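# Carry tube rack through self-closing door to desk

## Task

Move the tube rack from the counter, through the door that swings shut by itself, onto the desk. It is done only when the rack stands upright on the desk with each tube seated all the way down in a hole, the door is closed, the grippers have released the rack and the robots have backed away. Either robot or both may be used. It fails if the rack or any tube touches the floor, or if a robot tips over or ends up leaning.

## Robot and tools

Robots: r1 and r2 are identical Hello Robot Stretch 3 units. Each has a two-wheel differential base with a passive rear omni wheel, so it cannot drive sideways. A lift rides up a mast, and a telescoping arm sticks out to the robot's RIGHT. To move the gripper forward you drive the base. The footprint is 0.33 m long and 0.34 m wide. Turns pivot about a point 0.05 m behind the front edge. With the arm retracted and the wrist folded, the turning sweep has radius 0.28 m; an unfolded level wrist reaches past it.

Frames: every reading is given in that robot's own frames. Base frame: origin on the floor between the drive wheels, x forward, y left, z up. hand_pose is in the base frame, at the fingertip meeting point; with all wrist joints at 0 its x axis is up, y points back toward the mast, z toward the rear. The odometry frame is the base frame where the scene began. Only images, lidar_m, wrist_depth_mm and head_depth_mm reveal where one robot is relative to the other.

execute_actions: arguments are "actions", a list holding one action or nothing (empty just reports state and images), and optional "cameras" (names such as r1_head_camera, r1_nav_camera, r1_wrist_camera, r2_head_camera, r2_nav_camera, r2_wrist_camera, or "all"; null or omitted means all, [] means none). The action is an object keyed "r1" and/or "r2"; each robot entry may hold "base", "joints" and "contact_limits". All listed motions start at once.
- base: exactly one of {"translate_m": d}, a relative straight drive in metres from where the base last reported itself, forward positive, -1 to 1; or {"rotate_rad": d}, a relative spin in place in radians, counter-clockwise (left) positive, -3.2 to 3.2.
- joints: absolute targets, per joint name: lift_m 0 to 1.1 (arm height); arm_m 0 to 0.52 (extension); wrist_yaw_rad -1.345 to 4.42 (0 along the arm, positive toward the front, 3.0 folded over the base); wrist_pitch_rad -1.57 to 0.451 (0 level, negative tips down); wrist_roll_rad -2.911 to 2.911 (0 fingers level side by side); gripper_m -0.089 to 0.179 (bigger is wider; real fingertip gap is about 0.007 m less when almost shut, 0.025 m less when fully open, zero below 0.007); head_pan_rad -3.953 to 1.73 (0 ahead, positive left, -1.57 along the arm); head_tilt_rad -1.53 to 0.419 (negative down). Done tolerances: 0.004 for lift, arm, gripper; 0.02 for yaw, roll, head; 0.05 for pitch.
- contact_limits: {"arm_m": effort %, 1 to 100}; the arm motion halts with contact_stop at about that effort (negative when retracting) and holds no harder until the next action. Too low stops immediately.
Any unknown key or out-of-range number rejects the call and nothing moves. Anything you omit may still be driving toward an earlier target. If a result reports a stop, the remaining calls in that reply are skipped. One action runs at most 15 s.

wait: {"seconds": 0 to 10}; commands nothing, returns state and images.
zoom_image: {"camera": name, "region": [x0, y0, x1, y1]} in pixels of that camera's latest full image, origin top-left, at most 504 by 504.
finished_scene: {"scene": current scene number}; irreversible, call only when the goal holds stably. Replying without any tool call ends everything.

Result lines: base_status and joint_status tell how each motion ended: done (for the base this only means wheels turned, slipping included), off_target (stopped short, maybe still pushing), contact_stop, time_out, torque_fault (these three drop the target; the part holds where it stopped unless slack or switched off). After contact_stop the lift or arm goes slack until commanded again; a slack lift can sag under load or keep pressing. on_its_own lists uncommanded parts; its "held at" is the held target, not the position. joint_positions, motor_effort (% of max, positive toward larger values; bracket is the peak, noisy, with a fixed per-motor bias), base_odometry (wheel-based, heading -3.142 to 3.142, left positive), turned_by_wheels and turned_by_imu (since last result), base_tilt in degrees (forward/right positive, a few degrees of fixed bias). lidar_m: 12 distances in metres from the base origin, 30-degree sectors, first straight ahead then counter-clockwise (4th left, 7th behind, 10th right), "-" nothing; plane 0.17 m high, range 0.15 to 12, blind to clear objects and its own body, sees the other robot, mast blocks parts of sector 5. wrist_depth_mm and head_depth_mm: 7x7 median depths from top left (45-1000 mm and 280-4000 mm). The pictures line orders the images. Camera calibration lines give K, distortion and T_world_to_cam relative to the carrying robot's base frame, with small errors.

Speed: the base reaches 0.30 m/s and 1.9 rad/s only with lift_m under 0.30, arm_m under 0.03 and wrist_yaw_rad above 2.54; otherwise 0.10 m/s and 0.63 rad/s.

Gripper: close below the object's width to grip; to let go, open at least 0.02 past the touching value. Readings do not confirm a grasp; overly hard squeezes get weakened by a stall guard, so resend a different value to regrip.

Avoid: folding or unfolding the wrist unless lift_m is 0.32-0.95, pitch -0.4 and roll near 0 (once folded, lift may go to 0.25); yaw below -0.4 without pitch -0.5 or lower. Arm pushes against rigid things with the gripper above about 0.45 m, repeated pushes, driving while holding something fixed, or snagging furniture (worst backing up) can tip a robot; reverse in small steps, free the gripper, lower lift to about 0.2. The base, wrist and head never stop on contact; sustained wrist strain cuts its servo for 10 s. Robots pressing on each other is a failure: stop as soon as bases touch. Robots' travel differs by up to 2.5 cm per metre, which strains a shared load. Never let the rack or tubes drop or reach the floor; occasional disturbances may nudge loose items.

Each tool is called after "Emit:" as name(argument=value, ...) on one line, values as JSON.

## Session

Emit:
execute_actions(actions=[])

Scene clock: 0.00 s.
r1.base_odometry: x=+0.000 y=+0.000 heading=+0.000 (m, m, rad; r1's odometry frame)
r1.turned_by_wheels: +0.000 (rad since the last result)
r1.turned_by_imu: +0.000 (rad since the last result)
r1.base_tilt: forward=+0.4 right=+0.9 (deg)
r1.lidar_m: 2.41 1.06 0.86 0.73 0.72 0.81 1.12 1.12 1.26 1.31 1.30 1.47
r1.head_depth_mm: 1901 2045 2053 2041 2071 2056 2047 / 1960 2397 2408 2382 2374 2362 2232 / 1962 2771 2791 2776 2759 2777 2280 / 1958 2692 2693 2694 2742 2726 2289 / 1967 2594 2636 2620 2622 2608 2284 / 1981 2493 2520 2560 2518 2548 2259 / 1973 2408 2445 2424 2434 1017 2261
r1.base_status: not commanded
r1.joint_positions: lift_m=+0.323 arm_m=+0.001 wrist_yaw_rad=+2.923 wrist_pitch_rad=-0.450 wrist_roll_rad=-0.014 gripper_m=+0.037 head_pan_rad=-0.007 head_tilt_rad=+0.005
r1.joint_status: not commanded
r1.motor_effort: left_wheel=+0 right_wheel=+0 lift_m=+28 arm_m=+0 wrist_yaw_rad=-1 wrist_pitch_rad=+5 wrist_roll_rad=+1 gripper_m=+0 head_pan_rad=+0 head_tilt_rad=+1 (%)
r1.hand_pose: x=+0.0266 y=+0.0694 z=+0.3282 quat_wxyz=(+0.232, +0.697, +0.083, +0.673) (m; r1's base frame)
r1.wrist_depth_mm: - 637 692 789 929 - - / 585 - 750 882 - - 860 / 632 - 800 852 829 820 790 / 672 690 697 695 670 667 648 / 599 605 - 577 587 555 557 / 521 514 - 513 484 487 482 / 462 - - - 434 432 424
r2.base_odometry: x=+0.000 y=+0.000 heading=+0.000 (m, m, rad; r2's odometry frame)
r2.turned_by_wheels: +0.000 (rad since the last result)
r2.turned_by_imu: +0.000 (rad since the last result)
r2.base_tilt: forward=-1.1 right=-1.2 (deg)
r2.lidar_m: 1.82 1.96 2.02 1.89 1.80 0.96 0.68 0.65 0.67 0.90 1.32 1.36
r2.head_depth_mm: 1643 1629 1644 1651 1659 1650 1649 / 1795 1848 1843 1862 1880 1880 1880 / 1880 2154 2131 2144 2169 2196 2091 / 1873 2283 2288 2236 2253 2254 2204 / 1880 2128 2131 2136 2128 2094 2072 / 1887 2008 2013 2005 1993 1977 1963 / 1851 1908 1902 1881 1856 1888 1857
r2.base_status: not commanded
r2.joint_positions: lift_m=+0.359 arm_m=-0.001 wrist_yaw_rad=+3.019 wrist_pitch_rad=-0.471 wrist_roll_rad=-0.016 gripper_m=+0.037 head_pan_rad=-0.006 head_tilt_rad=-0.005
r2.joint_status: not commanded
r2.motor_effort: left_wheel=+1 right_wheel=+0 lift_m=+30 arm_m=+0 wrist_yaw_rad=+0 wrist_pitch_rad=+7 wrist_roll_rad=-1 gripper_m=+0 head_pan_rad=+0 head_tilt_rad=+1 (%)
r2.hand_pose: x=+0.0053 y=+0.0720 z=+0.3595 quat_wxyz=(+0.206, +0.690, +0.125, +0.682) (m; r2's base frame)
r2.wrist_depth_mm: - - - - - - - / - - - - - - - / - - - - - - - / 791 798 790 779 785 795 798 / 657 644 - 660 665 650 662 / 557 554 - 575 537 555 562 / 481 - - - 490 484 486
pictures: r1_head_camera (sideways: a quarter turn clockwise sets it upright), r1_nav_camera (sideways: a quarter turn counterclockwise sets it upright), r1_wrist_camera, r2_head_camera (sideways: a quarter turn clockwise sets it upright), r2_nav_camera (sideways: a quarter turn counterclockwise sets it upright), r2_wrist_camera
camera_calibration (this result's frames):
r1_head_camera: T_world_to_cam=[[-0.012155, -0.0077835, -0.999896, 1.3228], [0.0194471, 0.999779, -0.00801899, 0.00975689], [0.999737, -0.0195426, -0.0120009, -0.0333756], [0, 0, 0, 1]] pos_world=[0.0492557, -0.000110939, 1.32234]
r1_nav_camera: T_world_to_cam=[[-0.00112994, -0.0279795, 0.999608, -1.25462], [0.0359924, -0.998962, -0.0279208, 0.0840544], [0.999351, 0.0359468, 0.00213582, -0.0531488], [0, 0, 0, 1]] pos_world=[0.0486714, 0.0507739, 1.25659]
r1_wrist_camera: T_world_to_cam=[[0.977016, -0.211532, -0.0263612, 0.00603588], [-0.152756, -0.608501, -0.778712, 0.3236], [0.148681, 0.76484, -0.626828, 0.31372], [0, 0, 0, 1]] pos_world=[-0.00310964, -0.0417581, 0.448798]
r2_head_camera: T_world_to_cam=[[-0.0040886, 0.0302998, -0.999532, 1.32429], [-0.0219907, 0.999296, 0.0303826, -0.0375133], [0.99975, 0.0221047, -0.00341941, -0.0405262], [0, 0, 0, 1]] pos_world=[0.0451056, -0.00174298, 1.32467]
r2_nav_camera: T_world_to_cam=[[0.0148169, 0.021464, 0.99966, -1.2666], [0.0105763, -0.999717, 0.0213084, 0.0251214], [0.999834, 0.010257, -0.0150398, -0.0278856], [0, 0, 0, 1]] pos_world=[0.0463825, 0.0525865, 1.26521]
r2_wrist_camera: T_world_to_cam=[[0.996556, -0.0806437, 0.0193015, -0.00682539], [-0.032448, -0.593458, -0.80421, 0.36707], [0.0763092, 0.800815, -0.594031, 0.315862], [0, 0, 0, 1]] pos_world=[-0.00539059, -0.0356565, 0.482965]
Images, in order (width x height): r1_head_camera 896x504, r1_nav_camera 672x504, r1_wrist_camera 644x364, r2_head_camera 896x504, r2_nav_camera 672x504, r2_wrist_camera 644x364.

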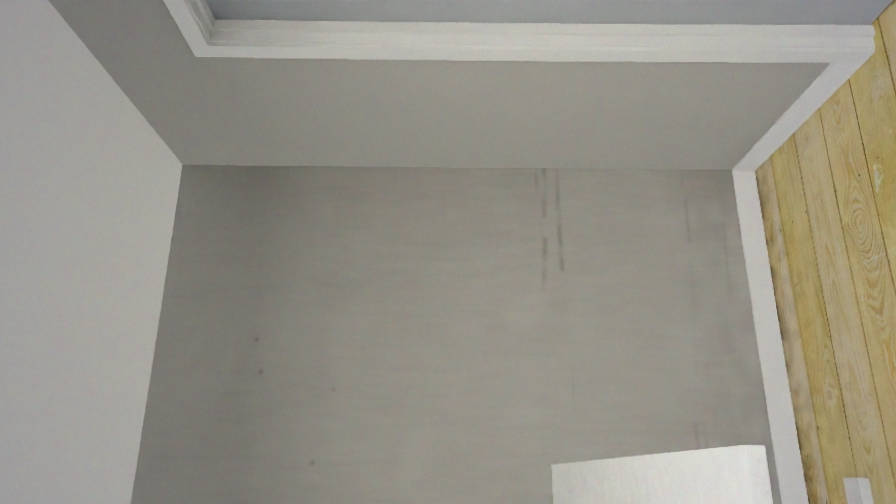

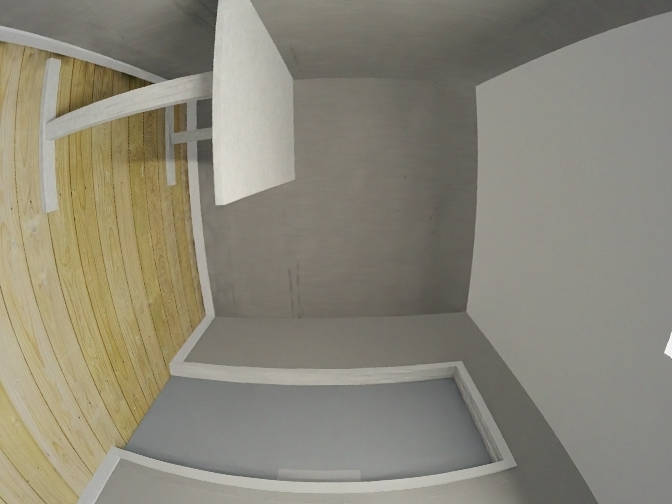

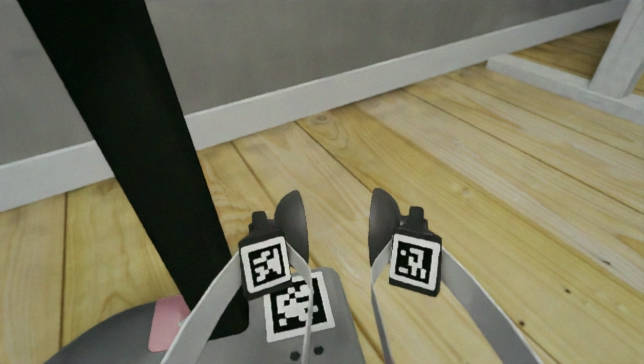

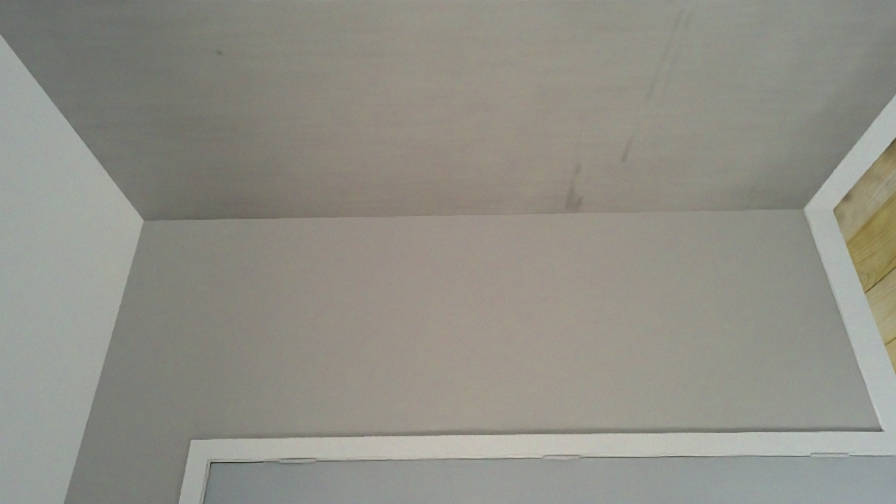

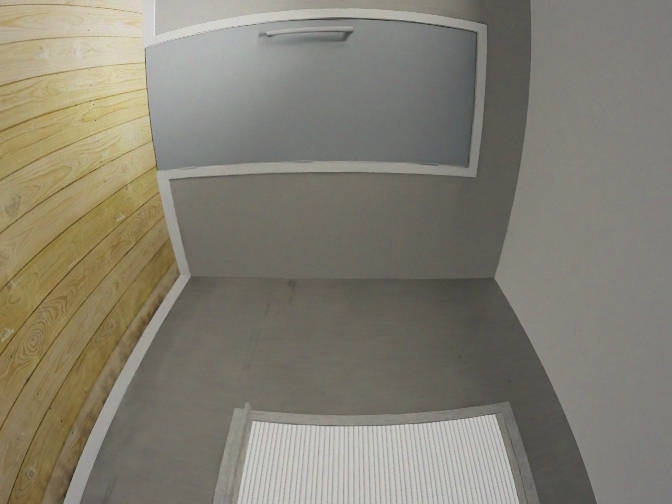

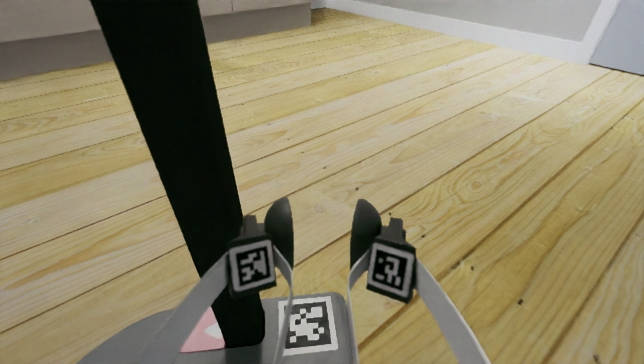

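Emit:
execute_actions(actions=[{"r1":{"base":{"rotate_rad":-0.3},"joints":{"lift_m":0.27,"wrist_yaw_rad":3.0,"wrist_pitch_rad":-0.4,"head_pan_rad":-0.25,"head_tilt_rad":-0.6}},"r2":{"base":{"rotate_rad":1.7},"joints":{"lift_m":0.27,"wrist_pitch_rad":-0.4,"wrist_yaw_rad":3.0,"head_pan_rad":0.1,"head_tilt_rad":-0.3}}}], cameras=["r1_head_camera","r2_nav_camera","r2_head_camera"])

Scene clock: 10.43 s.
r1.base_odometry: x=+0.000 y=+0.000 heading=-0.300 (m, m, rad; r1's odometry frame)
r1.turned_by_wheels: -0.300 (rad since the last result)
r1.turned_by_imu: -0.302 (rad since the last result)
r1.base_tilt: forward=+0.4 right=+0.9 (deg)
r1.lidar_m: 1.79 2.28 1.06 0.77 0.72 0.74 0.95 1.12 1.14 1.39 1.31 1.32
r1.head_depth_mm: 1163 1258 1356 1479 1624 1466 1242 / 1241 1346 1465 1629 1724 1467 1245 / 1344 1464 1589 1793 1760 1452 1238 / 1522 1653 1869 2061 1761 1449 1230 / 1650 1836 2058 2141 1749 1449 1236 / 1781 1982 2242 2222 1765 1447 1237 / 1882 2133 2482 2202 1732 1448 1229
r1.base_status: done
r1.joint_positions: lift_m=+0.271 arm_m=+0.001 wrist_yaw_rad=+2.997 wrist_pitch_rad=-0.418 wrist_roll_rad=-0.014 gripper_m=+0.037 head_pan_rad=-0.243 head_tilt_rad=-0.592
r1.joint_status: all done
r1.motor_effort: left_wheel=+2(9) right_wheel=-2(7) lift_m=+15(25) arm_m=+0(0) wrist_yaw_rad=+3(4) wrist_pitch_rad=+7(7) wrist_roll_rad=+1(1) gripper_m=+1(0) head_pan_rad=-2(18) head_tilt_rad=-5(38) (%)
r1.hand_pose: x=+0.0111 y=+0.0765 z=+0.2832 quat_wxyz=(+0.196, +0.695, +0.098, +0.684) (m; r1's base frame)
r1.wrist_depth_mm: 543 - 757 927 - - - / 580 - 821 946 - 956 977 / 602 662 796 799 775 755 729 / 625 665 646 639 629 605 597 / 556 548 - 535 548 515 508 / 470 488 - - 437 449 439 / - - - - 393 391 383
r2.base_odometry: x=+0.000 y=+0.000 heading=+1.700 (m, m, rad; r2's odometry frame)
r2.turned_by_wheels: +1.700 (rad since the last result)
r2.turned_by_imu: +1.680 (rad since the last result)
r2.base_tilt: forward=-1.2 right=-1.2 (deg)
r2.lidar_m: 1.83 1.79 0.84 0.67 0.66 0.70 1.04 1.32 1.42 1.99 1.96 2.10
r2.head_depth_mm: 2484 2597 2754 2231 2412 1990 1555 / 2373 2512 2624 2125 2261 2006 1567 / 2326 2448 2551 2038 2172 2008 1562 / 2254 2362 2487 1939 2058 1996 1567 / 2185 2299 2405 1882 1981 2028 1556 / 2106 2213 2324 1822 1892 1969 1580 / 2060 2155 2269 1752 1835 1900 1570
r2.base_status: done
r2.joint_positions: lift_m=+0.270 arm_m=-0.001 wrist_yaw_rad=+3.002 wrist_pitch_rad=-0.422 wrist_roll_rad=-0.016 gripper_m=+0.037 head_pan_rad=+0.093 head_tilt_rad=-0.297
r2.joint_status: all done
r2.motor_effort: left_wheel=-3(12) right_wheel=+2(11) lift_m=+18(26) arm_m=-1(0) wrist_yaw_rad=-1(0) wrist_pitch_rad=+12(13) wrist_roll_rad=+0(0) gripper_m=+0(0) head_pan_rad=+2(14) head_tilt_rad=-1(16) (%)
r2.hand_pose: x=+0.0100 y=+0.0779 z=+0.2823 quat_wxyz=(+0.196, +0.694, +0.101, +0.685) (m; r2's base frame)
r2.wrist_depth_mm: 490 - 651 745 902 - - / 534 - 691 793 998 - - / 563 616 757 839 893 929 946 / 595 647 705 707 710 706 718 / 562 567 - 574 581 570 562 / 470 496 - - 461 475 482 / - - - - 410 409 413
pictures: r1_head_camera (sideways: a quarter turn clockwise sets it upright), r2_head_camera (sideways: a quarter turn clockwise sets it upright), r2_nav_camera (sideways: a quarter turn counterclockwise sets it upright)
camera_calibration (this result's frames):
r1_head_camera: T_world_to_cam=[[-0.557115, 0.129958, -0.820204, 1.09146], [0.246371, 0.969077, -0.0137988, 0.0158887], [0.793048, -0.209762, -0.571905, 0.696585], [0, 0, 0, 1]] pos_world=[0.0517297, -0.0111241, 1.29382]
r2_head_camera: T_world_to_cam=[[-0.292974, 0.00306527, -0.956116, 1.26915], [-0.110451, 0.993192, 0.0370286, -0.0456132], [0.949719, 0.116452, -0.290641, 0.333653], [0, 0, 0, 1]] pos_world=[0.0499142, 0.00255769, 1.31212]
r2_nav_camera: T_world_to_cam=[[0.298149, 0.0494659, 0.953237, -1.20752], [0.114409, -0.993309, 0.015761, 0.0317171], [0.947638, 0.10436, -0.301814, 0.34572], [0, 0, 0, 1]] pos_world=[0.0287745, 0.0551567, 1.25489]
Images, in order (width x height): r1_head_camera 896x504, r2_head_camera 896x504, r2_nav_camera 672x504.

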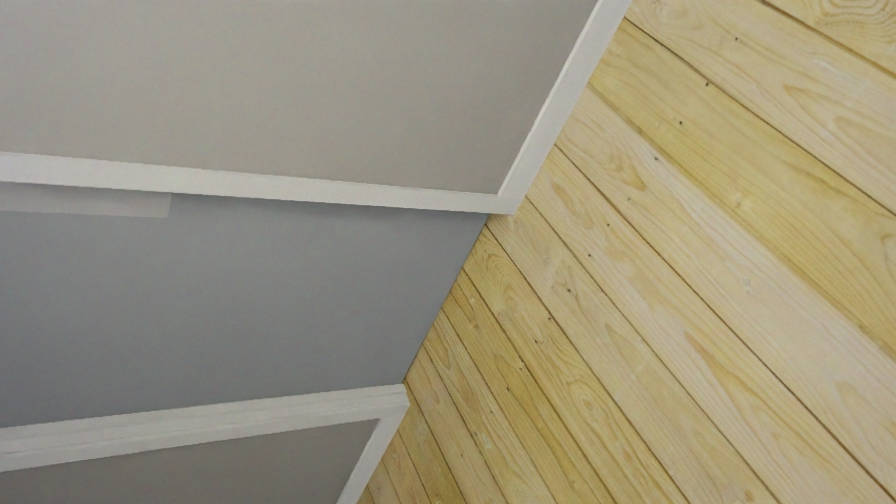

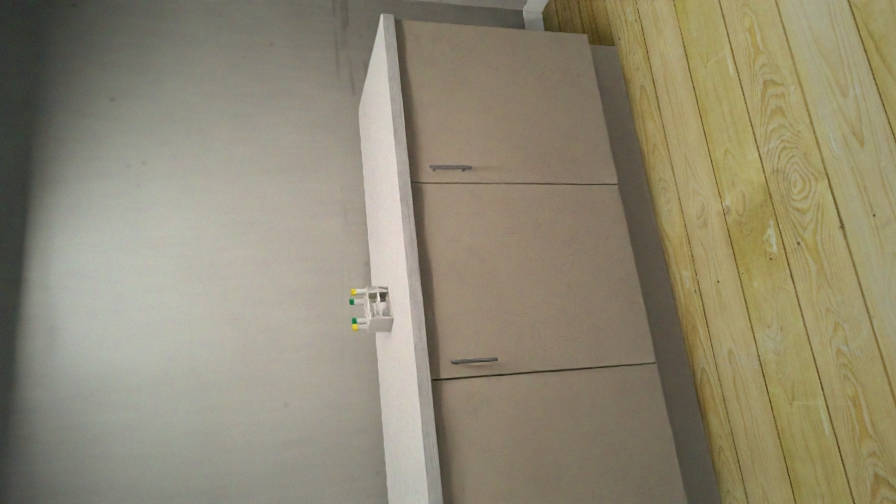

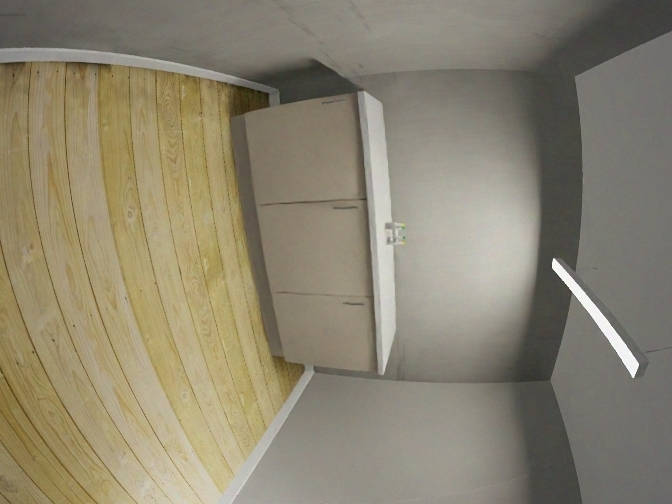

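Emit:
execute_actions(actions=[{"r1":{"base":{"translate_m":1.0}},"r2":{"base":{"translate_m":1.0}}}], cameras=[])

Emit:
execute_actions(actions=[{"r1":{"base":{"translate_m":0.47}},"r2":{"base":{"translate_m":0.4}}}], cameras=[])

Emit:
execute_actions(actions=[{"r1":{"base":{"rotate_rad":-0.91},"joints":{"head_pan_rad":0,"head_tilt_rad":-0.9}},"r2":{"base":{"rotate_rad":2.2},"joints":{"head_pan_rad":-1.57,"head_tilt_rad":-0.55}}}], cameras=["r1_nav_camera","r2_head_camera"])

Scene clock: 28.37 s.
r1.base_odometry: x=+0.955 y=-0.295 heading=-0.300 (m, m, rad; r1's odometry frame)
r1.turned_by_wheels: +0.000 (rad since the last result)
r1.turned_by_imu: +0.004 (rad since the last result)
r1.base_tilt: forward=+0.4 right=+0.9 (deg)
r1.lidar_m: 1.04 1.83 1.67 1.39 1.31 1.32 1.71 1.94 1.13 0.77 0.71 0.81
r1.head_depth_mm: 698 755 816 894 984 1101 1170 / 747 810 883 978 1088 1233 1241 / 799 875 964 1074 1209 1355 1247 / 866 947 1057 1192 1361 1444 1238 / 940 1038 1168 1332 1554 1448 1239 / 1002 1108 1232 1394 1607 1440 1234 / 1016 1166 1351 1604 1727 1456 1233
r1.base_status: done
r1.joint_positions: lift_m=+0.271 arm_m=+0.001 wrist_yaw_rad=+2.997 wrist_pitch_rad=-0.418 wrist_roll_rad=-0.014 gripper_m=+0.037 head_pan_rad=-0.243 head_tilt_rad=-0.593
r1.joint_status: not commanded
r1.motor_effort: left_wheel=+2(11) right_wheel=-2(5) lift_m=+15(14) arm_m=+0(0) wrist_yaw_rad=+2(2) wrist_pitch_rad=+7(7) wrist_roll_rad=+1(1) gripper_m=+1(0) head_pan_rad=-2(2) head_tilt_rad=-4(3) (%)
r1.hand_pose: x=+0.0110 y=+0.0766 z=+0.2833 quat_wxyz=(+0.196, +0.695, +0.098, +0.685) (m; r1's base frame)
r1.wrist_depth_mm: 950 - - - - - - / - - - - - - 956 / 848 844 808 799 794 751 735 / 664 662 645 642 624 619 606 / 562 552 - 543 537 514 510 / 472 498 - - 437 444 438 / - - - - 398 393 383
r2.base_odometry: x=-0.129 y=+0.992 heading=+1.700 (m, m, rad; r2's odometry frame)
r2.turned_by_wheels: +0.000 (rad since the last result)
r2.turned_by_imu: +0.008 (rad since the last result)
r2.base_tilt: forward=-1.1 right=-1.2 (deg)
r2.lidar_m: 0.91 0.89 0.95 1.07 1.06 1.14 1.71 2.24 2.00 1.58 1.55 1.17
r2.head_depth_mm: 1515 1584 1708 1409 1131 1218 1301 / 1469 1546 1632 1412 1077 1153 1239 / 1431 1494 1594 1431 1040 1102 1175 / 1385 1446 1535 1446 998 1052 1120 / 1338 1402 1477 1447 967 1005 1069 / 1295 1358 1427 1326 929 964 1021 / 1265 1323 1381 1350 906 931 983
r2.base_status: done
r2.joint_positions: lift_m=+0.270 arm_m=-0.001 wrist_yaw_rad=+3.001 wrist_pitch_rad=-0.421 wrist_roll_rad=-0.016 gripper_m=+0.037 head_pan_rad=+0.093 head_tilt_rad=-0.297
r2.joint_status: not commanded
r2.motor_effort: left_wheel=-3(10) right_wheel=+3(9) lift_m=+18(18) arm_m=+0(0) wrist_yaw_rad=-1(2) wrist_pitch_rad=+12(12) wrist_roll_rad=-1(0) gripper_m=+0(0) head_pan_rad=+3(3) head_tilt_rad=-1(2) (%)
r2.hand_pose: x=+0.0101 y=+0.0780 z=+0.2824 quat_wxyz=(+0.196, +0.694, +0.101, +0.685) (m; r2's base frame)
r2.wrist_depth_mm: 807 - - - - 846 679 / 839 - - - - 939 728 / 859 880 912 910 926 908 800 / 708 704 704 698 720 714 730 / 562 561 - 572 586 572 567 / 473 492 - - 460 488 484 / - - - - 414 412 416
pictures: none
No camera images: the call's "cameras" was empty. Leave "cameras" out to get every camera's image.

Scene clock: 31.60 s.
r1.base_odometry: x=+1.404 y=-0.434 heading=-0.300 (m, m, rad; r1's odometry frame)
r1.turned_by_wheels: +0.000 (rad since the last result)
r1.turned_by_imu: +0.002 (rad since the last result)
r1.base_tilt: forward=+0.4 right=+0.8 (deg)
r1.lidar_m: 0.69 1.35 1.47 1.53 1.13 1.60 2.07 2.32 0.71 0.53 0.53 0.53
r1.head_depth_mm: 449 484 525 576 637 709 804 / 480 520 569 627 702 792 907 / 516 562 620 687 779 892 1045 / 557 610 681 765 876 1027 1188 / 604 672 749 847 973 1142 1235 / 609 663 735 838 990 1229 1232 / 607 697 821 974 1202 1382 1237
r1.base_status: done
r1.joint_positions: lift_m=+0.271 arm_m=+0.001 wrist_yaw_rad=+2.997 wrist_pitch_rad=-0.417 wrist_roll_rad=-0.014 gripper_m=+0.037 head_pan_rad=-0.243 head_tilt_rad=-0.594
r1.joint_status: not commanded
r1.motor_effort: left_wheel=+2(11) right_wheel=-2(6) lift_m=+15(14) arm_m=+0(0) wrist_yaw_rad=+3(2) wrist_pitch_rad=+6(7) wrist_roll_rad=+1(1) gripper_m=+0(0) head_pan_rad=-2(3) head_tilt_rad=-4(3) (%)
r1.hand_pose: x=+0.0110 y=+0.0766 z=+0.2834 quat_wxyz=(+0.196, +0.695, +0.098, +0.685) (m; r1's base frame)
r1.wrist_depth_mm: - - - - - - - / - - - - - - 951 / 850 832 818 788 768 753 744 / 670 661 637 639 636 609 597 / 556 547 - 540 538 512 508 / 483 492 - - 436 445 441 / - - - - 398 393 385
r2.base_odometry: x=-0.180 y=+1.388 heading=+1.700 (m, m, rad; r2's odometry frame)
r2.turned_by_wheels: +0.000 (rad since the last result)
r2.turned_by_imu: +0.003 (rad since the last result)
r2.base_tilt: forward=-1.1 right=-1.2 (deg)
r2.lidar_m: 0.54 0.53 0.57 0.83 1.22 1.32 1.97 2.61 1.79 1.41 1.39 0.69
r2.head_depth_mm: 1135 1200 1267 1311 846 685 742 / 1099 1151 1224 1273 844 658 705 / 1059 1120 1187 1226 846 632 668 / 1036 1081 1139 1197 857 609 638 / 1003 1047 1102 1151 858 610 610 / 976 1017 1071 1117 861 612 585 / 947 985 1037 1081 777 614 556
r2.base_status: done
r2.joint_positions: lift_m=+0.270 arm_m=-0.001 wrist_yaw_rad=+3.001 wrist_pitch_rad=-0.421 wrist_roll_rad=-0.016 gripper_m=+0.037 head_pan_rad=+0.093 head_tilt_rad=-0.297
r2.joint_status: not commanded
r2.motor_effort: left_wheel=-3(11) right_wheel=+2(10) lift_m=+18(18) arm_m=-1(0) wrist_yaw_rad=-1(1) wrist_pitch_rad=+12(12) wrist_roll_rad=-1(1) gripper_m=+0(0) head_pan_rad=+3(3) head_tilt_rad=-1(1) (%)
r2.hand_pose: x=+0.0101 y=+0.0780 z=+0.2824 quat_wxyz=(+0.195, +0.694, +0.101, +0.685) (m; r2's base frame)
r2.wrist_depth_mm: 891 - - 938 659 510 408 / 969 - - - 696 531 431 / 930 867 928 923 819 590 447 / 701 698 700 699 692 645 505 / 569 567 - 559 581 570 536 / 469 488 - - 463 479 476 / - - - - 414 415 419
pictures: none
No camera images: the call's "cameras" was empty. Leave "cameras" out to get every camera's image.

Scene clock: 34.20 s.
r1.base_odometry: x=+1.404 y=-0.434 heading=-1.210 (m, m, rad; r1's odometry frame)
r1.turned_by_wheels: -0.910 (rad since the last result)
r1.turned_by_imu: -0.921 (rad since the last result)
r1.base_tilt: forward=+0.4 right=+0.8 (deg)
r1.lidar_m: 0.53 0.55 0.74 1.44 1.52 1.57 1.14 1.66 2.35 1.51 0.62 0.53
r1.head_depth_mm: 443 511 609 744 876 1167 1120 / 444 514 610 756 990 1206 1117 / 446 517 613 759 993 1225 1120 / 446 518 618 765 1004 1230 1120 / 449 520 619 768 1014 1227 1111 / 451 523 624 773 1019 1241 1118 / 453 524 629 777 1027 1230 1112
r1.base_status: done
r1.joint_positions: lift_m=+0.271 arm_m=+0.001 wrist_yaw_rad=+2.997 wrist_pitch_rad=-0.417 wrist_roll_rad=-0.014 gripper_m=+0.037 head_pan_rad=-0.007 head_tilt_rad=-0.889
r1.joint_status: all done
r1.motor_effort: left_wheel=+2(10) right_wheel=-2(8) lift_m=+15(15) arm_m=+0(0) wrist_yaw_rad=+2(3) wrist_pitch_rad=+7(7) wrist_roll_rad=+1(1) gripper_m=+1(0) head_pan_rad=+3(17) head_tilt_rad=-6(31) (%)
r1.hand_pose: x=+0.0110 y=+0.0766 z=+0.2834 quat_wxyz=(+0.196, +0.695, +0.098, +0.685) (m; r1's base frame)
r1.wrist_depth_mm: - - - - - 712 573 / - - - - - 706 580 / 851 863 823 783 780 720 597 / 673 663 633 651 636 618 574 / 552 548 - 536 543 512 506 / 474 498 - - 438 442 437 / - - - - 397 392 386
r2.base_odometry: x=-0.180 y=+1.388 heading=-2.384 (m, m, rad; r2's odometry frame)
r2.turned_by_wheels: +2.200 (rad since the last result)
r2.turned_by_imu: +2.174 (rad since the last result)
r2.base_tilt: forward=-1.1 right=-1.3 (deg)
r2.lidar_m: 1.22 1.39 2.31 2.60 1.64 1.40 1.39 0.64 0.53 0.53 0.59 0.96
r2.head_depth_mm: 922 1000 1055 755 609 683 782 / 941 1025 1071 761 614 705 820 / 962 1055 1077 766 640 734 854 / 989 1080 1135 770 643 758 891 / 1008 1107 1177 772 680 781 925 / 1035 1138 1185 779 703 817 969 / 1065 1175 1183 782 724 848 1019
r2.base_status: done
r2.joint_positions: lift_m=+0.270 arm_m=-0.001 wrist_yaw_rad=+3.001 wrist_pitch_rad=-0.421 wrist_roll_rad=-0.016 gripper_m=+0.037 head_pan_rad=-1.563 head_tilt_rad=-0.544
r2.joint_status: all done
r2.motor_effort: left_wheel=-1(14) right_wheel=+2(12) lift_m=+18(18) arm_m=+0(1) wrist_yaw_rad=-1(2) wrist_pitch_rad=+12(12) wrist_roll_rad=-1(1) gripper_m=+0(0) head_pan_rad=-3(33) head_tilt_rad=-2(16) (%)
r2.hand_pose: x=+0.0101 y=+0.0780 z=+0.2824 quat_wxyz=(+0.195, +0.694, +0.101, +0.685) (m; r2's base frame)
r2.wrist_depth_mm: - - - - - - - / - - - - - - - / 912 873 928 912 939 913 947 / 714 700 704 707 701 707 724 / 567 562 - 564 579 569 565 / 472 492 - - 467 485 480 / - - - - 415 408 413
pictures: r1_nav_camera (sideways: a quarter turn counterclockwise sets it upright), r2_head_camera (sideways: a quarter turn clockwise sets it upright)
camera_calibration (this result's frames):
r1_nav_camera: T_world_to_cam=[[0.778169, -0.0334344, 0.627164, -0.773484], [-0.00200086, -0.998709, -0.0507591, 0.11397], [0.628051, 0.0382443, -0.777232, 0.963283], [0, 0, 0, 1]] pos_world=[-0.00286216, 0.0511219, 1.23958]
r2_head_camera: T_world_to_cam=[[0.0262734, 0.516434, -0.855924, 1.13648], [0.999065, 0.0158434, 0.0402266, -0.0565322], [0.0343351, -0.856181, -0.515535, 0.631894], [0, 0, 0, 1]] pos_world=[0.00492411, -0.0450035, 1.30077]
Images, in order (width x height): r1_nav_camera 672x504, r2_head_camera 896x504.

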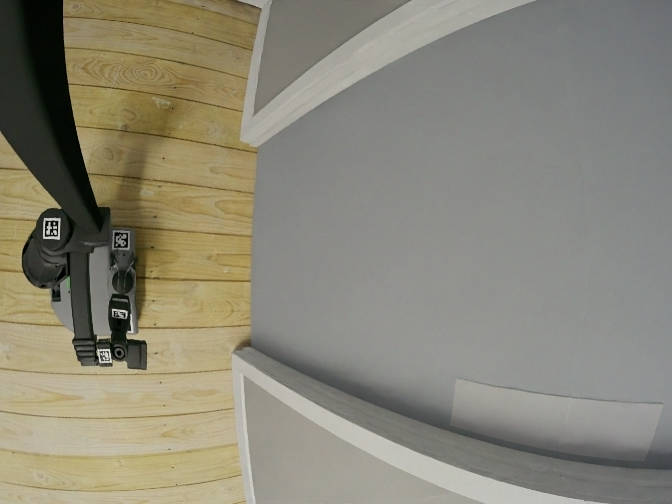

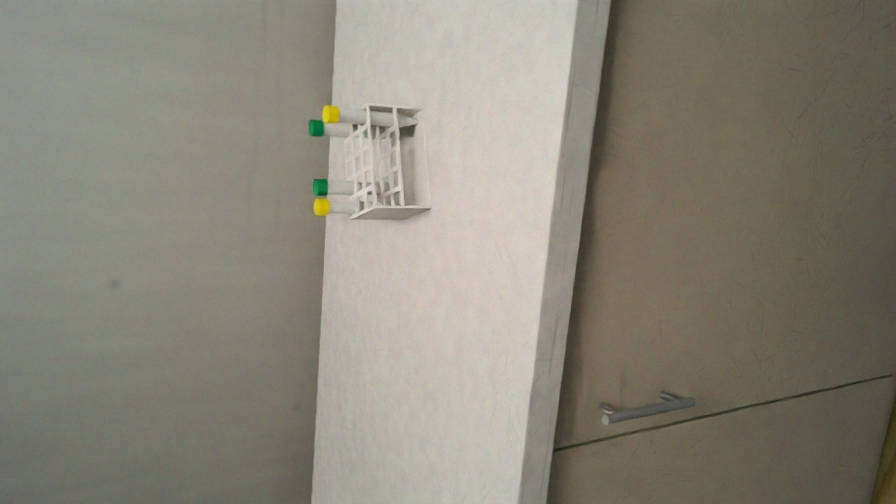

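Emit:
zoom_image(camera="r2_head_camera", region=[300,90,450,230])

Region (300, 90, 450, 230) of r2_head_camera's 896x504 image, scaled by 3.360, with more detail than that image has; it fills the top 470 rows of this view, and the rest is white.

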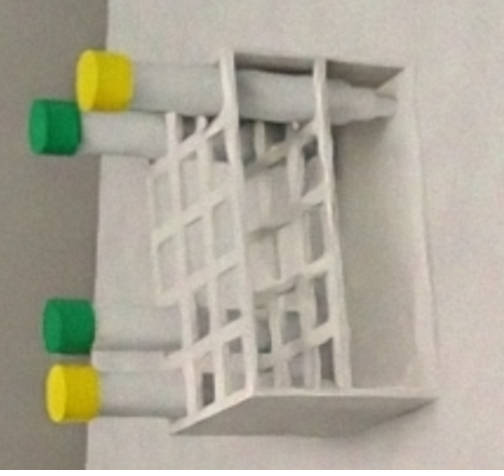

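Emit:
execute_actions(actions=[{"r1":{"base":{"translate_m":0.43},"joints":{"head_pan_rad":-1.57}},"r2":{"base":{"rotate_rad":0.132},"joints":{"lift_m":0.56}}}], cameras=[])

Emit:
execute_actions(actions=[{"r1":{"joints":{"lift_m":0.32}},"r2":{"base":{"translate_m":-0.165},"joints":{"lift_m":0.92,"wrist_yaw_rad":0,"head_tilt_rad":-0.65}}}], cameras=["r2_wrist_camera"])

Emit:
execute_actions(actions=[{"r1":{"base":{"translate_m":0.15}},"r2":{"joints":{"wrist_pitch_rad":-0.2,"wrist_roll_rad":0,"gripper_m":0.179,"arm_m":0.1}}}], cameras=["r1_nav_camera","r2_wrist_camera"])

Scene clock: 53.00 s.
r1.base_odometry: x=+1.556 y=-0.836 heading=-1.209 (m, m, rad; r1's odometry frame)
r1.turned_by_wheels: +0.000 (rad since the last result)
r1.turned_by_imu: +0.002 (rad since the last result)
r1.base_tilt: forward=+0.4 right=+0.8 (deg)
r1.lidar_m: - - 0.15 0.45 1.50 1.86 1.57 2.11 2.42 0.29 0.15 -
r1.head_depth_mm: 2101 2263 1914 1630 1415 1247 1127 / 2098 2287 1902 1618 1406 1249 1119 / 2125 2312 1909 1623 1403 1237 1153 / - 303 357 450 1264 1207 1147 / - 292 332 410 523 712 864 / - 285 312 371 402 424 447 / - - - - 299 304 313
r1.base_status: done
r1.joint_positions: lift_m=+0.271 arm_m=+0.001 wrist_yaw_rad=+2.997 wrist_pitch_rad=-0.417 wrist_roll_rad=-0.014 gripper_m=+0.037 head_pan_rad=-1.563 head_tilt_rad=-0.890
r1.joint_status: all done
r1.motor_effort: left_wheel=+2(10) right_wheel=-2(6) lift_m=+14(15) arm_m=+0(0) wrist_yaw_rad=+2(2) wrist_pitch_rad=+7(7) wrist_roll_rad=+1(1) gripper_m=+0(0) head_pan_rad=-2(35) head_tilt_rad=-7(7) (%)
r1.hand_pose: x=+0.0110 y=+0.0766 z=+0.2834 quat_wxyz=(+0.196, +0.695, +0.098, +0.685) (m; r1's base frame)
r1.wrist_depth_mm: - - - 560 278 158 110 / - - - 625 289 162 112 / 852 846 813 691 300 166 114 / 671 668 641 640 312 169 116 / 554 551 - 547 248 173 118 / 477 501 - - 374 167 120 / - - - - 316 169 121
r2.base_odometry: x=-0.180 y=+1.388 heading=-2.252 (m, m, rad; r2's odometry frame)
r2.turned_by_wheels: +0.132 (rad since the last result)
r2.turned_by_imu: +0.129 (rad since the last result)
r2.base_tilt: forward=-1.1 right=-1.2 (deg)
r2.lidar_m: 1.23 1.51 2.60 2.41 1.54 1.39 0.96 0.59 0.53 0.53 0.64 1.22
r2.head_depth_mm: 928 1003 1058 756 611 669 767 / 961 1040 1079 757 611 706 818 / 994 1081 1139 763 643 745 869 / 1036 1117 1159 766 688 791 931 / 1067 1168 1168 774 727 843 1005 / 1109 1230 1183 776 769 906 1088 / 1163 1289 1188 777 816 975 1212
r2.base_status: done
r2.joint_positions: lift_m=+0.560 arm_m=-0.001 wrist_yaw_rad=+3.001 wrist_pitch_rad=-0.421 wrist_roll_rad=-0.016 gripper_m=+0.037 head_pan_rad=-1.563 head_tilt_rad=-0.544
r2.joint_status: all done
r2.motor_effort: left_wheel=-3(14) right_wheel=+3(9) lift_m=+38(39) arm_m=+0(1) wrist_yaw_rad=-1(1) wrist_pitch_rad=+12(12) wrist_roll_rad=+0(1) gripper_m=+0(0) head_pan_rad=-3(3) head_tilt_rad=-2(2) (%)
r2.hand_pose: x=+0.0101 y=+0.0780 z=+0.5715 quat_wxyz=(+0.195, +0.694, +0.101, +0.685) (m; r2's base frame)
r2.wrist_depth_mm: - - - - - - - / - - - - - - - / - - - - - - - / - - - - - - - / 961 960 - 982 - 967 964 / 805 823 - 842 805 820 807 / 705 699 699 697 716 707 712
pictures: none
No camera images: the call's "cameras" was empty. Leave "cameras" out to get every camera's image.

Scene clock: 57.10 s.
r1.base_odometry: x=+1.556 y=-0.836 heading=-1.209 (m, m, rad; r1's odometry frame)
r1.turned_by_wheels: +0.000 (rad since the last result)
r1.turned_by_imu: +0.001 (rad since the last result)
r1.base_tilt: forward=+0.4 right=+0.9 (deg)
r1.lidar_m: - - 0.15 0.45 1.50 1.86 1.56 2.11 2.41 0.29 0.15 -
r1.head_depth_mm: 2116 2288 1916 1615 1407 1245 1130 / 2121 2289 1905 1631 1414 1249 1130 / 2144 2309 1910 1613 1403 1236 1152 / - 303 358 451 1250 1197 1149 / - 292 332 409 523 709 807 / - 284 312 370 402 424 447 / - - - - 298 303 313
r1.base_status: not commanded
r1.joint_positions: lift_m=+0.319 arm_m=+0.001 wrist_yaw_rad=+2.997 wrist_pitch_rad=-0.417 wrist_roll_rad=-0.014 gripper_m=+0.037 head_pan_rad=-1.563 head_tilt_rad=-0.890
r1.joint_status: all done
r1.motor_effort: left_wheel=+2(2) right_wheel=-2(2) lift_m=+38(38) arm_m=+0(0) wrist_yaw_rad=+3(2) wrist_pitch_rad=+7(7) wrist_roll_rad=+1(1) gripper_m=+1(0) head_pan_rad=-2(2) head_tilt_rad=-5(5) (%)
r1.hand_pose: x=+0.0110 y=+0.0766 z=+0.3323 quat_wxyz=(+0.196, +0.695, +0.098, +0.685) (m; r1's base frame)
r1.wrist_depth_mm: - - - 560 279 158 111 / - - - 610 290 162 112 / 952 943 902 688 301 166 114 / 758 742 733 712 309 169 116 / 633 612 - 595 248 173 118 / 537 525 - 530 373 167 120 / 464 - - - 321 169 122
r2.base_odometry: x=-0.076 y=+1.517 heading=-2.252 (m, m, rad; r2's odometry frame)
r2.turned_by_wheels: +0.000 (rad since the last result)
r2.turned_by_imu: -0.002 (rad since the last result)
r2.base_tilt: forward=-1.1 right=-1.3 (deg)
r2.lidar_m: 1.38 1.69 2.66 2.16 1.37 1.24 1.25 0.53 0.48 0.48 0.57 1.08
r2.head_depth_mm: 882 971 877 644 544 - - / 912 1011 887 648 563 - - / 947 1042 787 650 574 - - / 984 1081 785 652 659 829 1042 / 1021 1139 904 657 716 874 1156 / 1063 1167 911 684 764 943 1199 / 1104 1224 913 691 805 1021 1230
r2.base_status: done
r2.joint_positions: lift_m=+0.920 arm_m=-0.001 wrist_yaw_rad=+0.002 wrist_pitch_rad=-0.421 wrist_roll_rad=-0.016 gripper_m=+0.037 head_pan_rad=-1.563 head_tilt_rad=-0.642
r2.joint_status: all done
r2.motor_effort: left_wheel=-3(11) right_wheel=+2(5) lift_m=+38(40) arm_m=-1(0) wrist_yaw_rad=-1(2) wrist_pitch_rad=+12(12) wrist_roll_rad=-1(0) gripper_m=+0(0) head_pan_rad=-3(2) head_tilt_rad=-3(10) (%)
r2.hand_pose: x=-0.0211 y=-0.3678 z=+0.9315 quat_wxyz=(+0.697, +0.150, -0.685, -0.146) (m; r2's base frame)
r2.wrist_depth_mm: 838 864 878 485 741 667 630 / 470 475 479 481 471 486 476 / 372 338 328 333 331 326 331 / 479 401 321 277 257 253 254 / 580 478 406 342 288 243 222 / 790 590 487 395 326 297 267 / - 781 568 457 394 334 291
pictures: r2_wrist_camera
camera_calibration (this result's frames):
r2_wrist_camera: T_world_to_cam=[[-0.998873, -0.0423822, 0.021349, -0.0569942], [-0.0412188, 0.551911, -0.832884, 1.01306], [0.0235167, -0.832825, -0.553036, 0.369723], [0, 0, 0, 1]] pos_world=[-0.0238674, -0.253621, 1.04945]
Images, in order (width x height): r2_wrist_camera 644x364.

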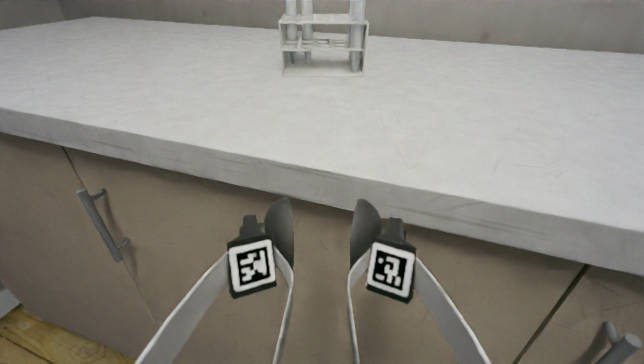

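Scene clock: 59.60 s.
r1.base_odometry: x=+1.609 y=-0.977 heading=-1.209 (m, m, rad; r1's odometry frame)
r1.turned_by_wheels: +0.000 (rad since the last result)
r1.turned_by_imu: +0.020 (rad since the last result)
r1.base_tilt: forward=+0.3 right=+0.9 (deg)
r1.lidar_m: - - 0.15 0.20 1.50 1.98 1.71 2.27 0.30 0.30 0.15 -
r1.head_depth_mm: - 286 326 410 1396 1254 1128 / - 289 328 395 539 1225 1115 / - 294 338 418 542 784 1137 / 2146 2228 1855 1546 1359 946 1132 / 2163 2273 1891 1606 1396 1250 1096 / 2055 2084 1896 1604 1394 657 567 / 1632 1884 1871 1566 406 369 340
r1.base_status: done
r1.joint_positions: lift_m=+0.319 arm_m=+0.001 wrist_yaw_rad=+2.998 wrist_pitch_rad=-0.417 wrist_roll_rad=-0.014 gripper_m=+0.037 head_pan_rad=-1.569 head_tilt_rad=-0.888
r1.joint_status: not commanded
r1.motor_effort: left_wheel=+3(29) right_wheel=+4(25) lift_m=+38(38) arm_m=+0(0) wrist_yaw_rad=+2(2) wrist_pitch_rad=+7(7) wrist_roll_rad=+1(1) gripper_m=+0(0) head_pan_rad=+0(6) head_tilt_rad=-6(12) (%)
r1.hand_pose: x=+0.0109 y=+0.0766 z=+0.3323 quat_wxyz=(+0.195, +0.695, +0.098, +0.685) (m; r1's base frame)
r1.wrist_depth_mm: - - 545 310 171 118 90 / - - 616 351 182 123 93 / 938 957 695 398 195 128 96 / 753 743 715 438 204 134 99 / 619 612 - 447 184 141 102 / 530 529 - 503 261 141 106 / 465 - - - 248 145 110
r2.base_odometry: x=-0.076 y=+1.517 heading=-2.252 (m, m, rad; r2's odometry frame)
r2.turned_by_wheels: +0.000 (rad since the last result)
r2.turned_by_imu: +0.000 (rad since the last result)
r2.base_tilt: forward=-1.1 right=-1.3 (deg)
r2.lidar_m: 1.38 1.69 2.66 2.12 1.37 1.24 1.25 0.54 0.48 0.48 0.57 1.08
r2.head_depth_mm: 881 967 876 - - 714 809 / 910 1006 883 - - 752 865 / 950 1046 790 - - 808 943 / 980 1091 785 666 691 818 1019 / 1018 1132 899 654 718 875 1153 / 1057 1167 910 682 765 943 1206 / 1098 1222 915 712 804 1020 1235
r2.base_status: not commanded
r2.joint_positions: lift_m=+0.920 arm_m=+0.100 wrist_yaw_rad=+0.001 wrist_pitch_rad=-0.224 wrist_roll_rad=-0.006 gripper_m=+0.179 head_pan_rad=-1.563 head_tilt_rad=-0.642
r2.joint_status: all done
r2.motor_effort: left_wheel=-3(3) right_wheel=+2(2) lift_m=+38(38) arm_m=+2(2) wrist_yaw_rad=-1(2) wrist_pitch_rad=+13(14) wrist_roll_rad=+4(4) gripper_m=+0(83) head_pan_rad=-3(2) head_tilt_rad=-3(3) (%)
r2.hand_pose: x=-0.0212 y=-0.4892 z=+0.9778 quat_wxyz=(+0.705, +0.080, -0.700, -0.079) (m; r2's base frame)
r2.wrist_depth_mm: 985 899 794 711 651 606 558 / - 959 836 746 716 640 588 / 655 655 651 441 657 641 602 / 412 407 405 412 408 404 406 / 307 312 299 295 297 303 297 / - 234 233 234 230 233 236 / 347 277 207 191 192 191 185
pictures: r1_nav_camera (sideways: a quarter turn counterclockwise sets it upright), r2_wrist_camera
camera_calibration (this result's frames):
r1_nav_camera: T_world_to_cam=[[-0.0263877, -0.778023, 0.627681, -0.76925], [-0.998686, -0.00707619, -0.0507557, 0.120046], [0.0439307, -0.628196, -0.776814, 0.966304], [0, 0, 0, 1]] pos_world=[0.0571387, 0.00938329, 1.23957]
r2_wrist_camera: T_world_to_cam=[[-0.999217, -0.0346649, 0.0190455, -0.0571938], [-0.0307567, 0.378245, -0.925194, 1.12416], [0.0248679, -0.925056, -0.379015, 0.078991], [0, 0, 0, 1]] pos_world=[-0.024538, -0.354119, 1.07109]
Images, in order (width x height): r1_nav_camera 672x504, r2_wrist_camera 644x364.

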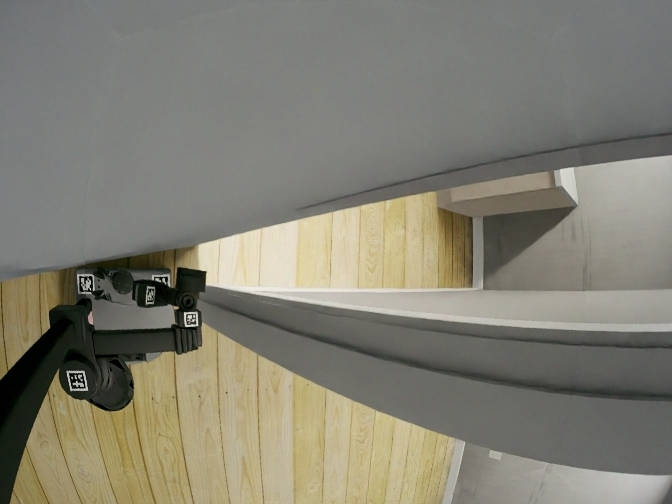

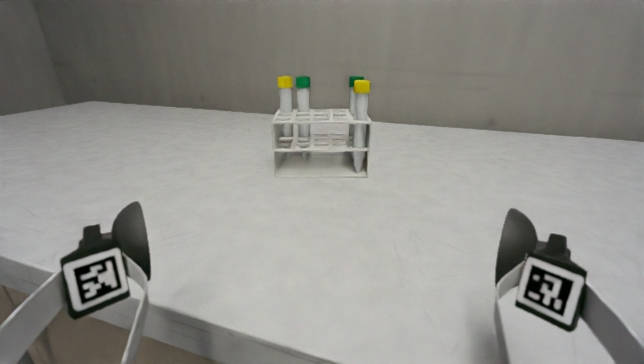

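Emit:
execute_actions(actions=[{"r1":{"base":{"translate_m":0.36}},"r2":{"joints":{"lift_m":0.888,"arm_m":0.33}}}], cameras=["r1_nav_camera","r2_wrist_camera"])

Scene clock: 69.87 s.
r1.base_odometry: x=+1.737 y=-1.313 heading=-1.209 (m, m, rad; r1's odometry frame)
r1.turned_by_wheels: +0.000 (rad since the last result)
r1.turned_by_imu: +0.006 (rad since the last result)
r1.base_tilt: forward=+0.4 right=+0.9 (deg)
r1.lidar_m: 0.19 0.16 0.16 0.18 0.29 2.13 2.07 0.49 0.56 1.80 1.39 2.31
r1.head_depth_mm: 1496 1416 1343 1270 1211 1163 1112 / 2112 2161 1861 1597 1409 1256 1124 / 2140 2297 1898 1623 1406 1248 1149 / 2103 2262 1909 1610 1402 1231 1150 / 1630 1882 1878 1616 1397 1240 1119 / 1643 1898 1887 1610 1397 1237 1111 / 1642 1911 1744 1588 1393 1233 1111
r1.base_status: done
r1.joint_positions: lift_m=+0.319 arm_m=+0.001 wrist_yaw_rad=+2.998 wrist_pitch_rad=-0.417 wrist_roll_rad=-0.014 gripper_m=+0.037 head_pan_rad=-1.563 head_tilt_rad=-0.889
r1.joint_status: not commanded
r1.motor_effort: left_wheel=+8(63) right_wheel=+1(16) lift_m=+38(38) arm_m=+0(0) wrist_yaw_rad=+2(2) wrist_pitch_rad=+7(7) wrist_roll_rad=+1(1) gripper_m=+1(0) head_pan_rad=-2(5) head_tilt_rad=-6(11) (%)
r1.hand_pose: x=+0.0109 y=+0.0766 z=+0.3323 quat_wxyz=(+0.195, +0.695, +0.098, +0.685) (m; r1's base frame)
r1.wrist_depth_mm: 436 - 259 220 188 163 146 / 533 - 288 242 205 176 154 / 866 508 319 267 223 190 165 / 737 604 361 297 243 206 177 / 628 594 - 332 254 226 193 / 543 528 - 367 321 244 210 / 466 - - - 350 267 229
r2.base_odometry: x=-0.076 y=+1.517 heading=-2.252 (m, m, rad; r2's odometry frame)
r2.turned_by_wheels: +0.000 (rad since the last result)
r2.turned_by_imu: -0.001 (rad since the last result)
r2.base_tilt: forward=-1.1 right=-1.2 (deg)
r2.lidar_m: 1.38 1.69 2.66 1.39 1.37 1.24 1.24 0.53 0.48 0.48 0.58 1.08
r2.head_depth_mm: 888 974 926 - 592 682 806 / 910 1005 - 600 607 713 867 / 945 1038 - 602 639 759 939 / 981 1073 805 640 675 811 1019 / 1016 1140 899 653 718 874 1145 / 1062 1172 906 683 763 941 1202 / 1104 1227 912 713 805 1026 1223
r2.base_status: not commanded
r2.joint_positions: lift_m=+0.888 arm_m=+0.330 wrist_yaw_rad=+0.001 wrist_pitch_rad=-0.223 wrist_roll_rad=-0.006 gripper_m=+0.179 head_pan_rad=-1.563 head_tilt_rad=-0.642
r2.joint_status: all done
r2.motor_effort: left_wheel=-3(2) right_wheel=+2(2) lift_m=+18(34) arm_m=+2(2) wrist_yaw_rad=-2(1) wrist_pitch_rad=+13(14) wrist_roll_rad=+3(3) gripper_m=+0(0) head_pan_rad=-2(3) head_tilt_rad=-3(2) (%)
r2.hand_pose: x=-0.0213 y=-0.7193 z=+0.9471 quat_wxyz=(+0.705, +0.079, -0.700, -0.078) (m; r2's base frame)
r2.wrist_depth_mm: 724 647 572 514 467 433 399 / 801 704 609 541 471 452 418 / 533 524 472 474 229 472 441 / 330 327 215 228 188 331 330 / 243 254 217 221 211 245 238 / - 184 189 188 188 188 191 / 154 155 155 155 155 155 149
pictures: r1_nav_camera (sideways: a quarter turn counterclockwise sets it upright), r2_wrist_camera
camera_calibration (this result's frames):
r1_nav_camera: T_world_to_cam=[[-0.0219853, -0.778463, 0.627305, -0.768786], [-0.99863, -0.0126989, -0.0507582, 0.120048], [0.0474794, -0.627561, -0.777118, 0.966677], [0, 0, 0, 1]] pos_world=[0.0570846, 0.0097019, 1.23958]
r2_wrist_camera: T_world_to_cam=[[-0.999242, -0.034167, 0.0186764, -0.0639705], [-0.0302004, 0.377279, -0.925607, 1.18241], [0.024579, -0.925469, -0.378024, -0.146756], [0, 0, 0, 1]] pos_world=[-0.0246056, -0.584102, 1.04017]
Images, in order (width x height): r1_nav_camera 672x504, r2_wrist_camera 644x364.

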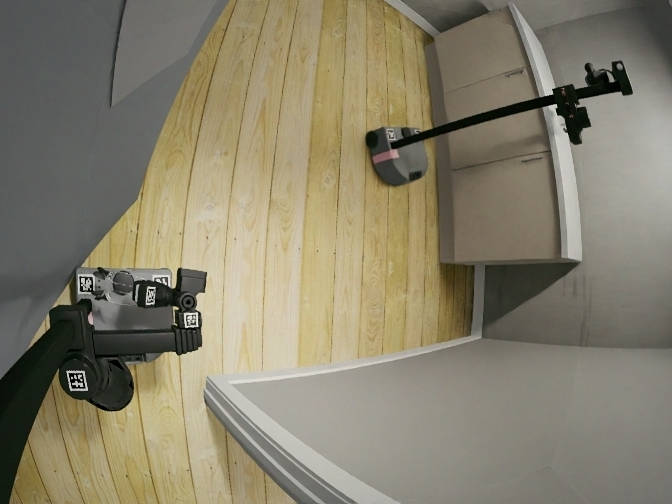

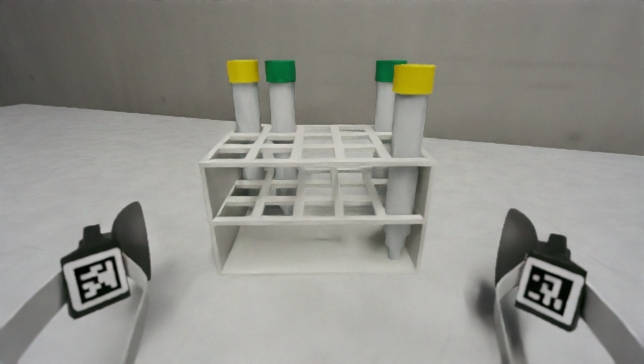

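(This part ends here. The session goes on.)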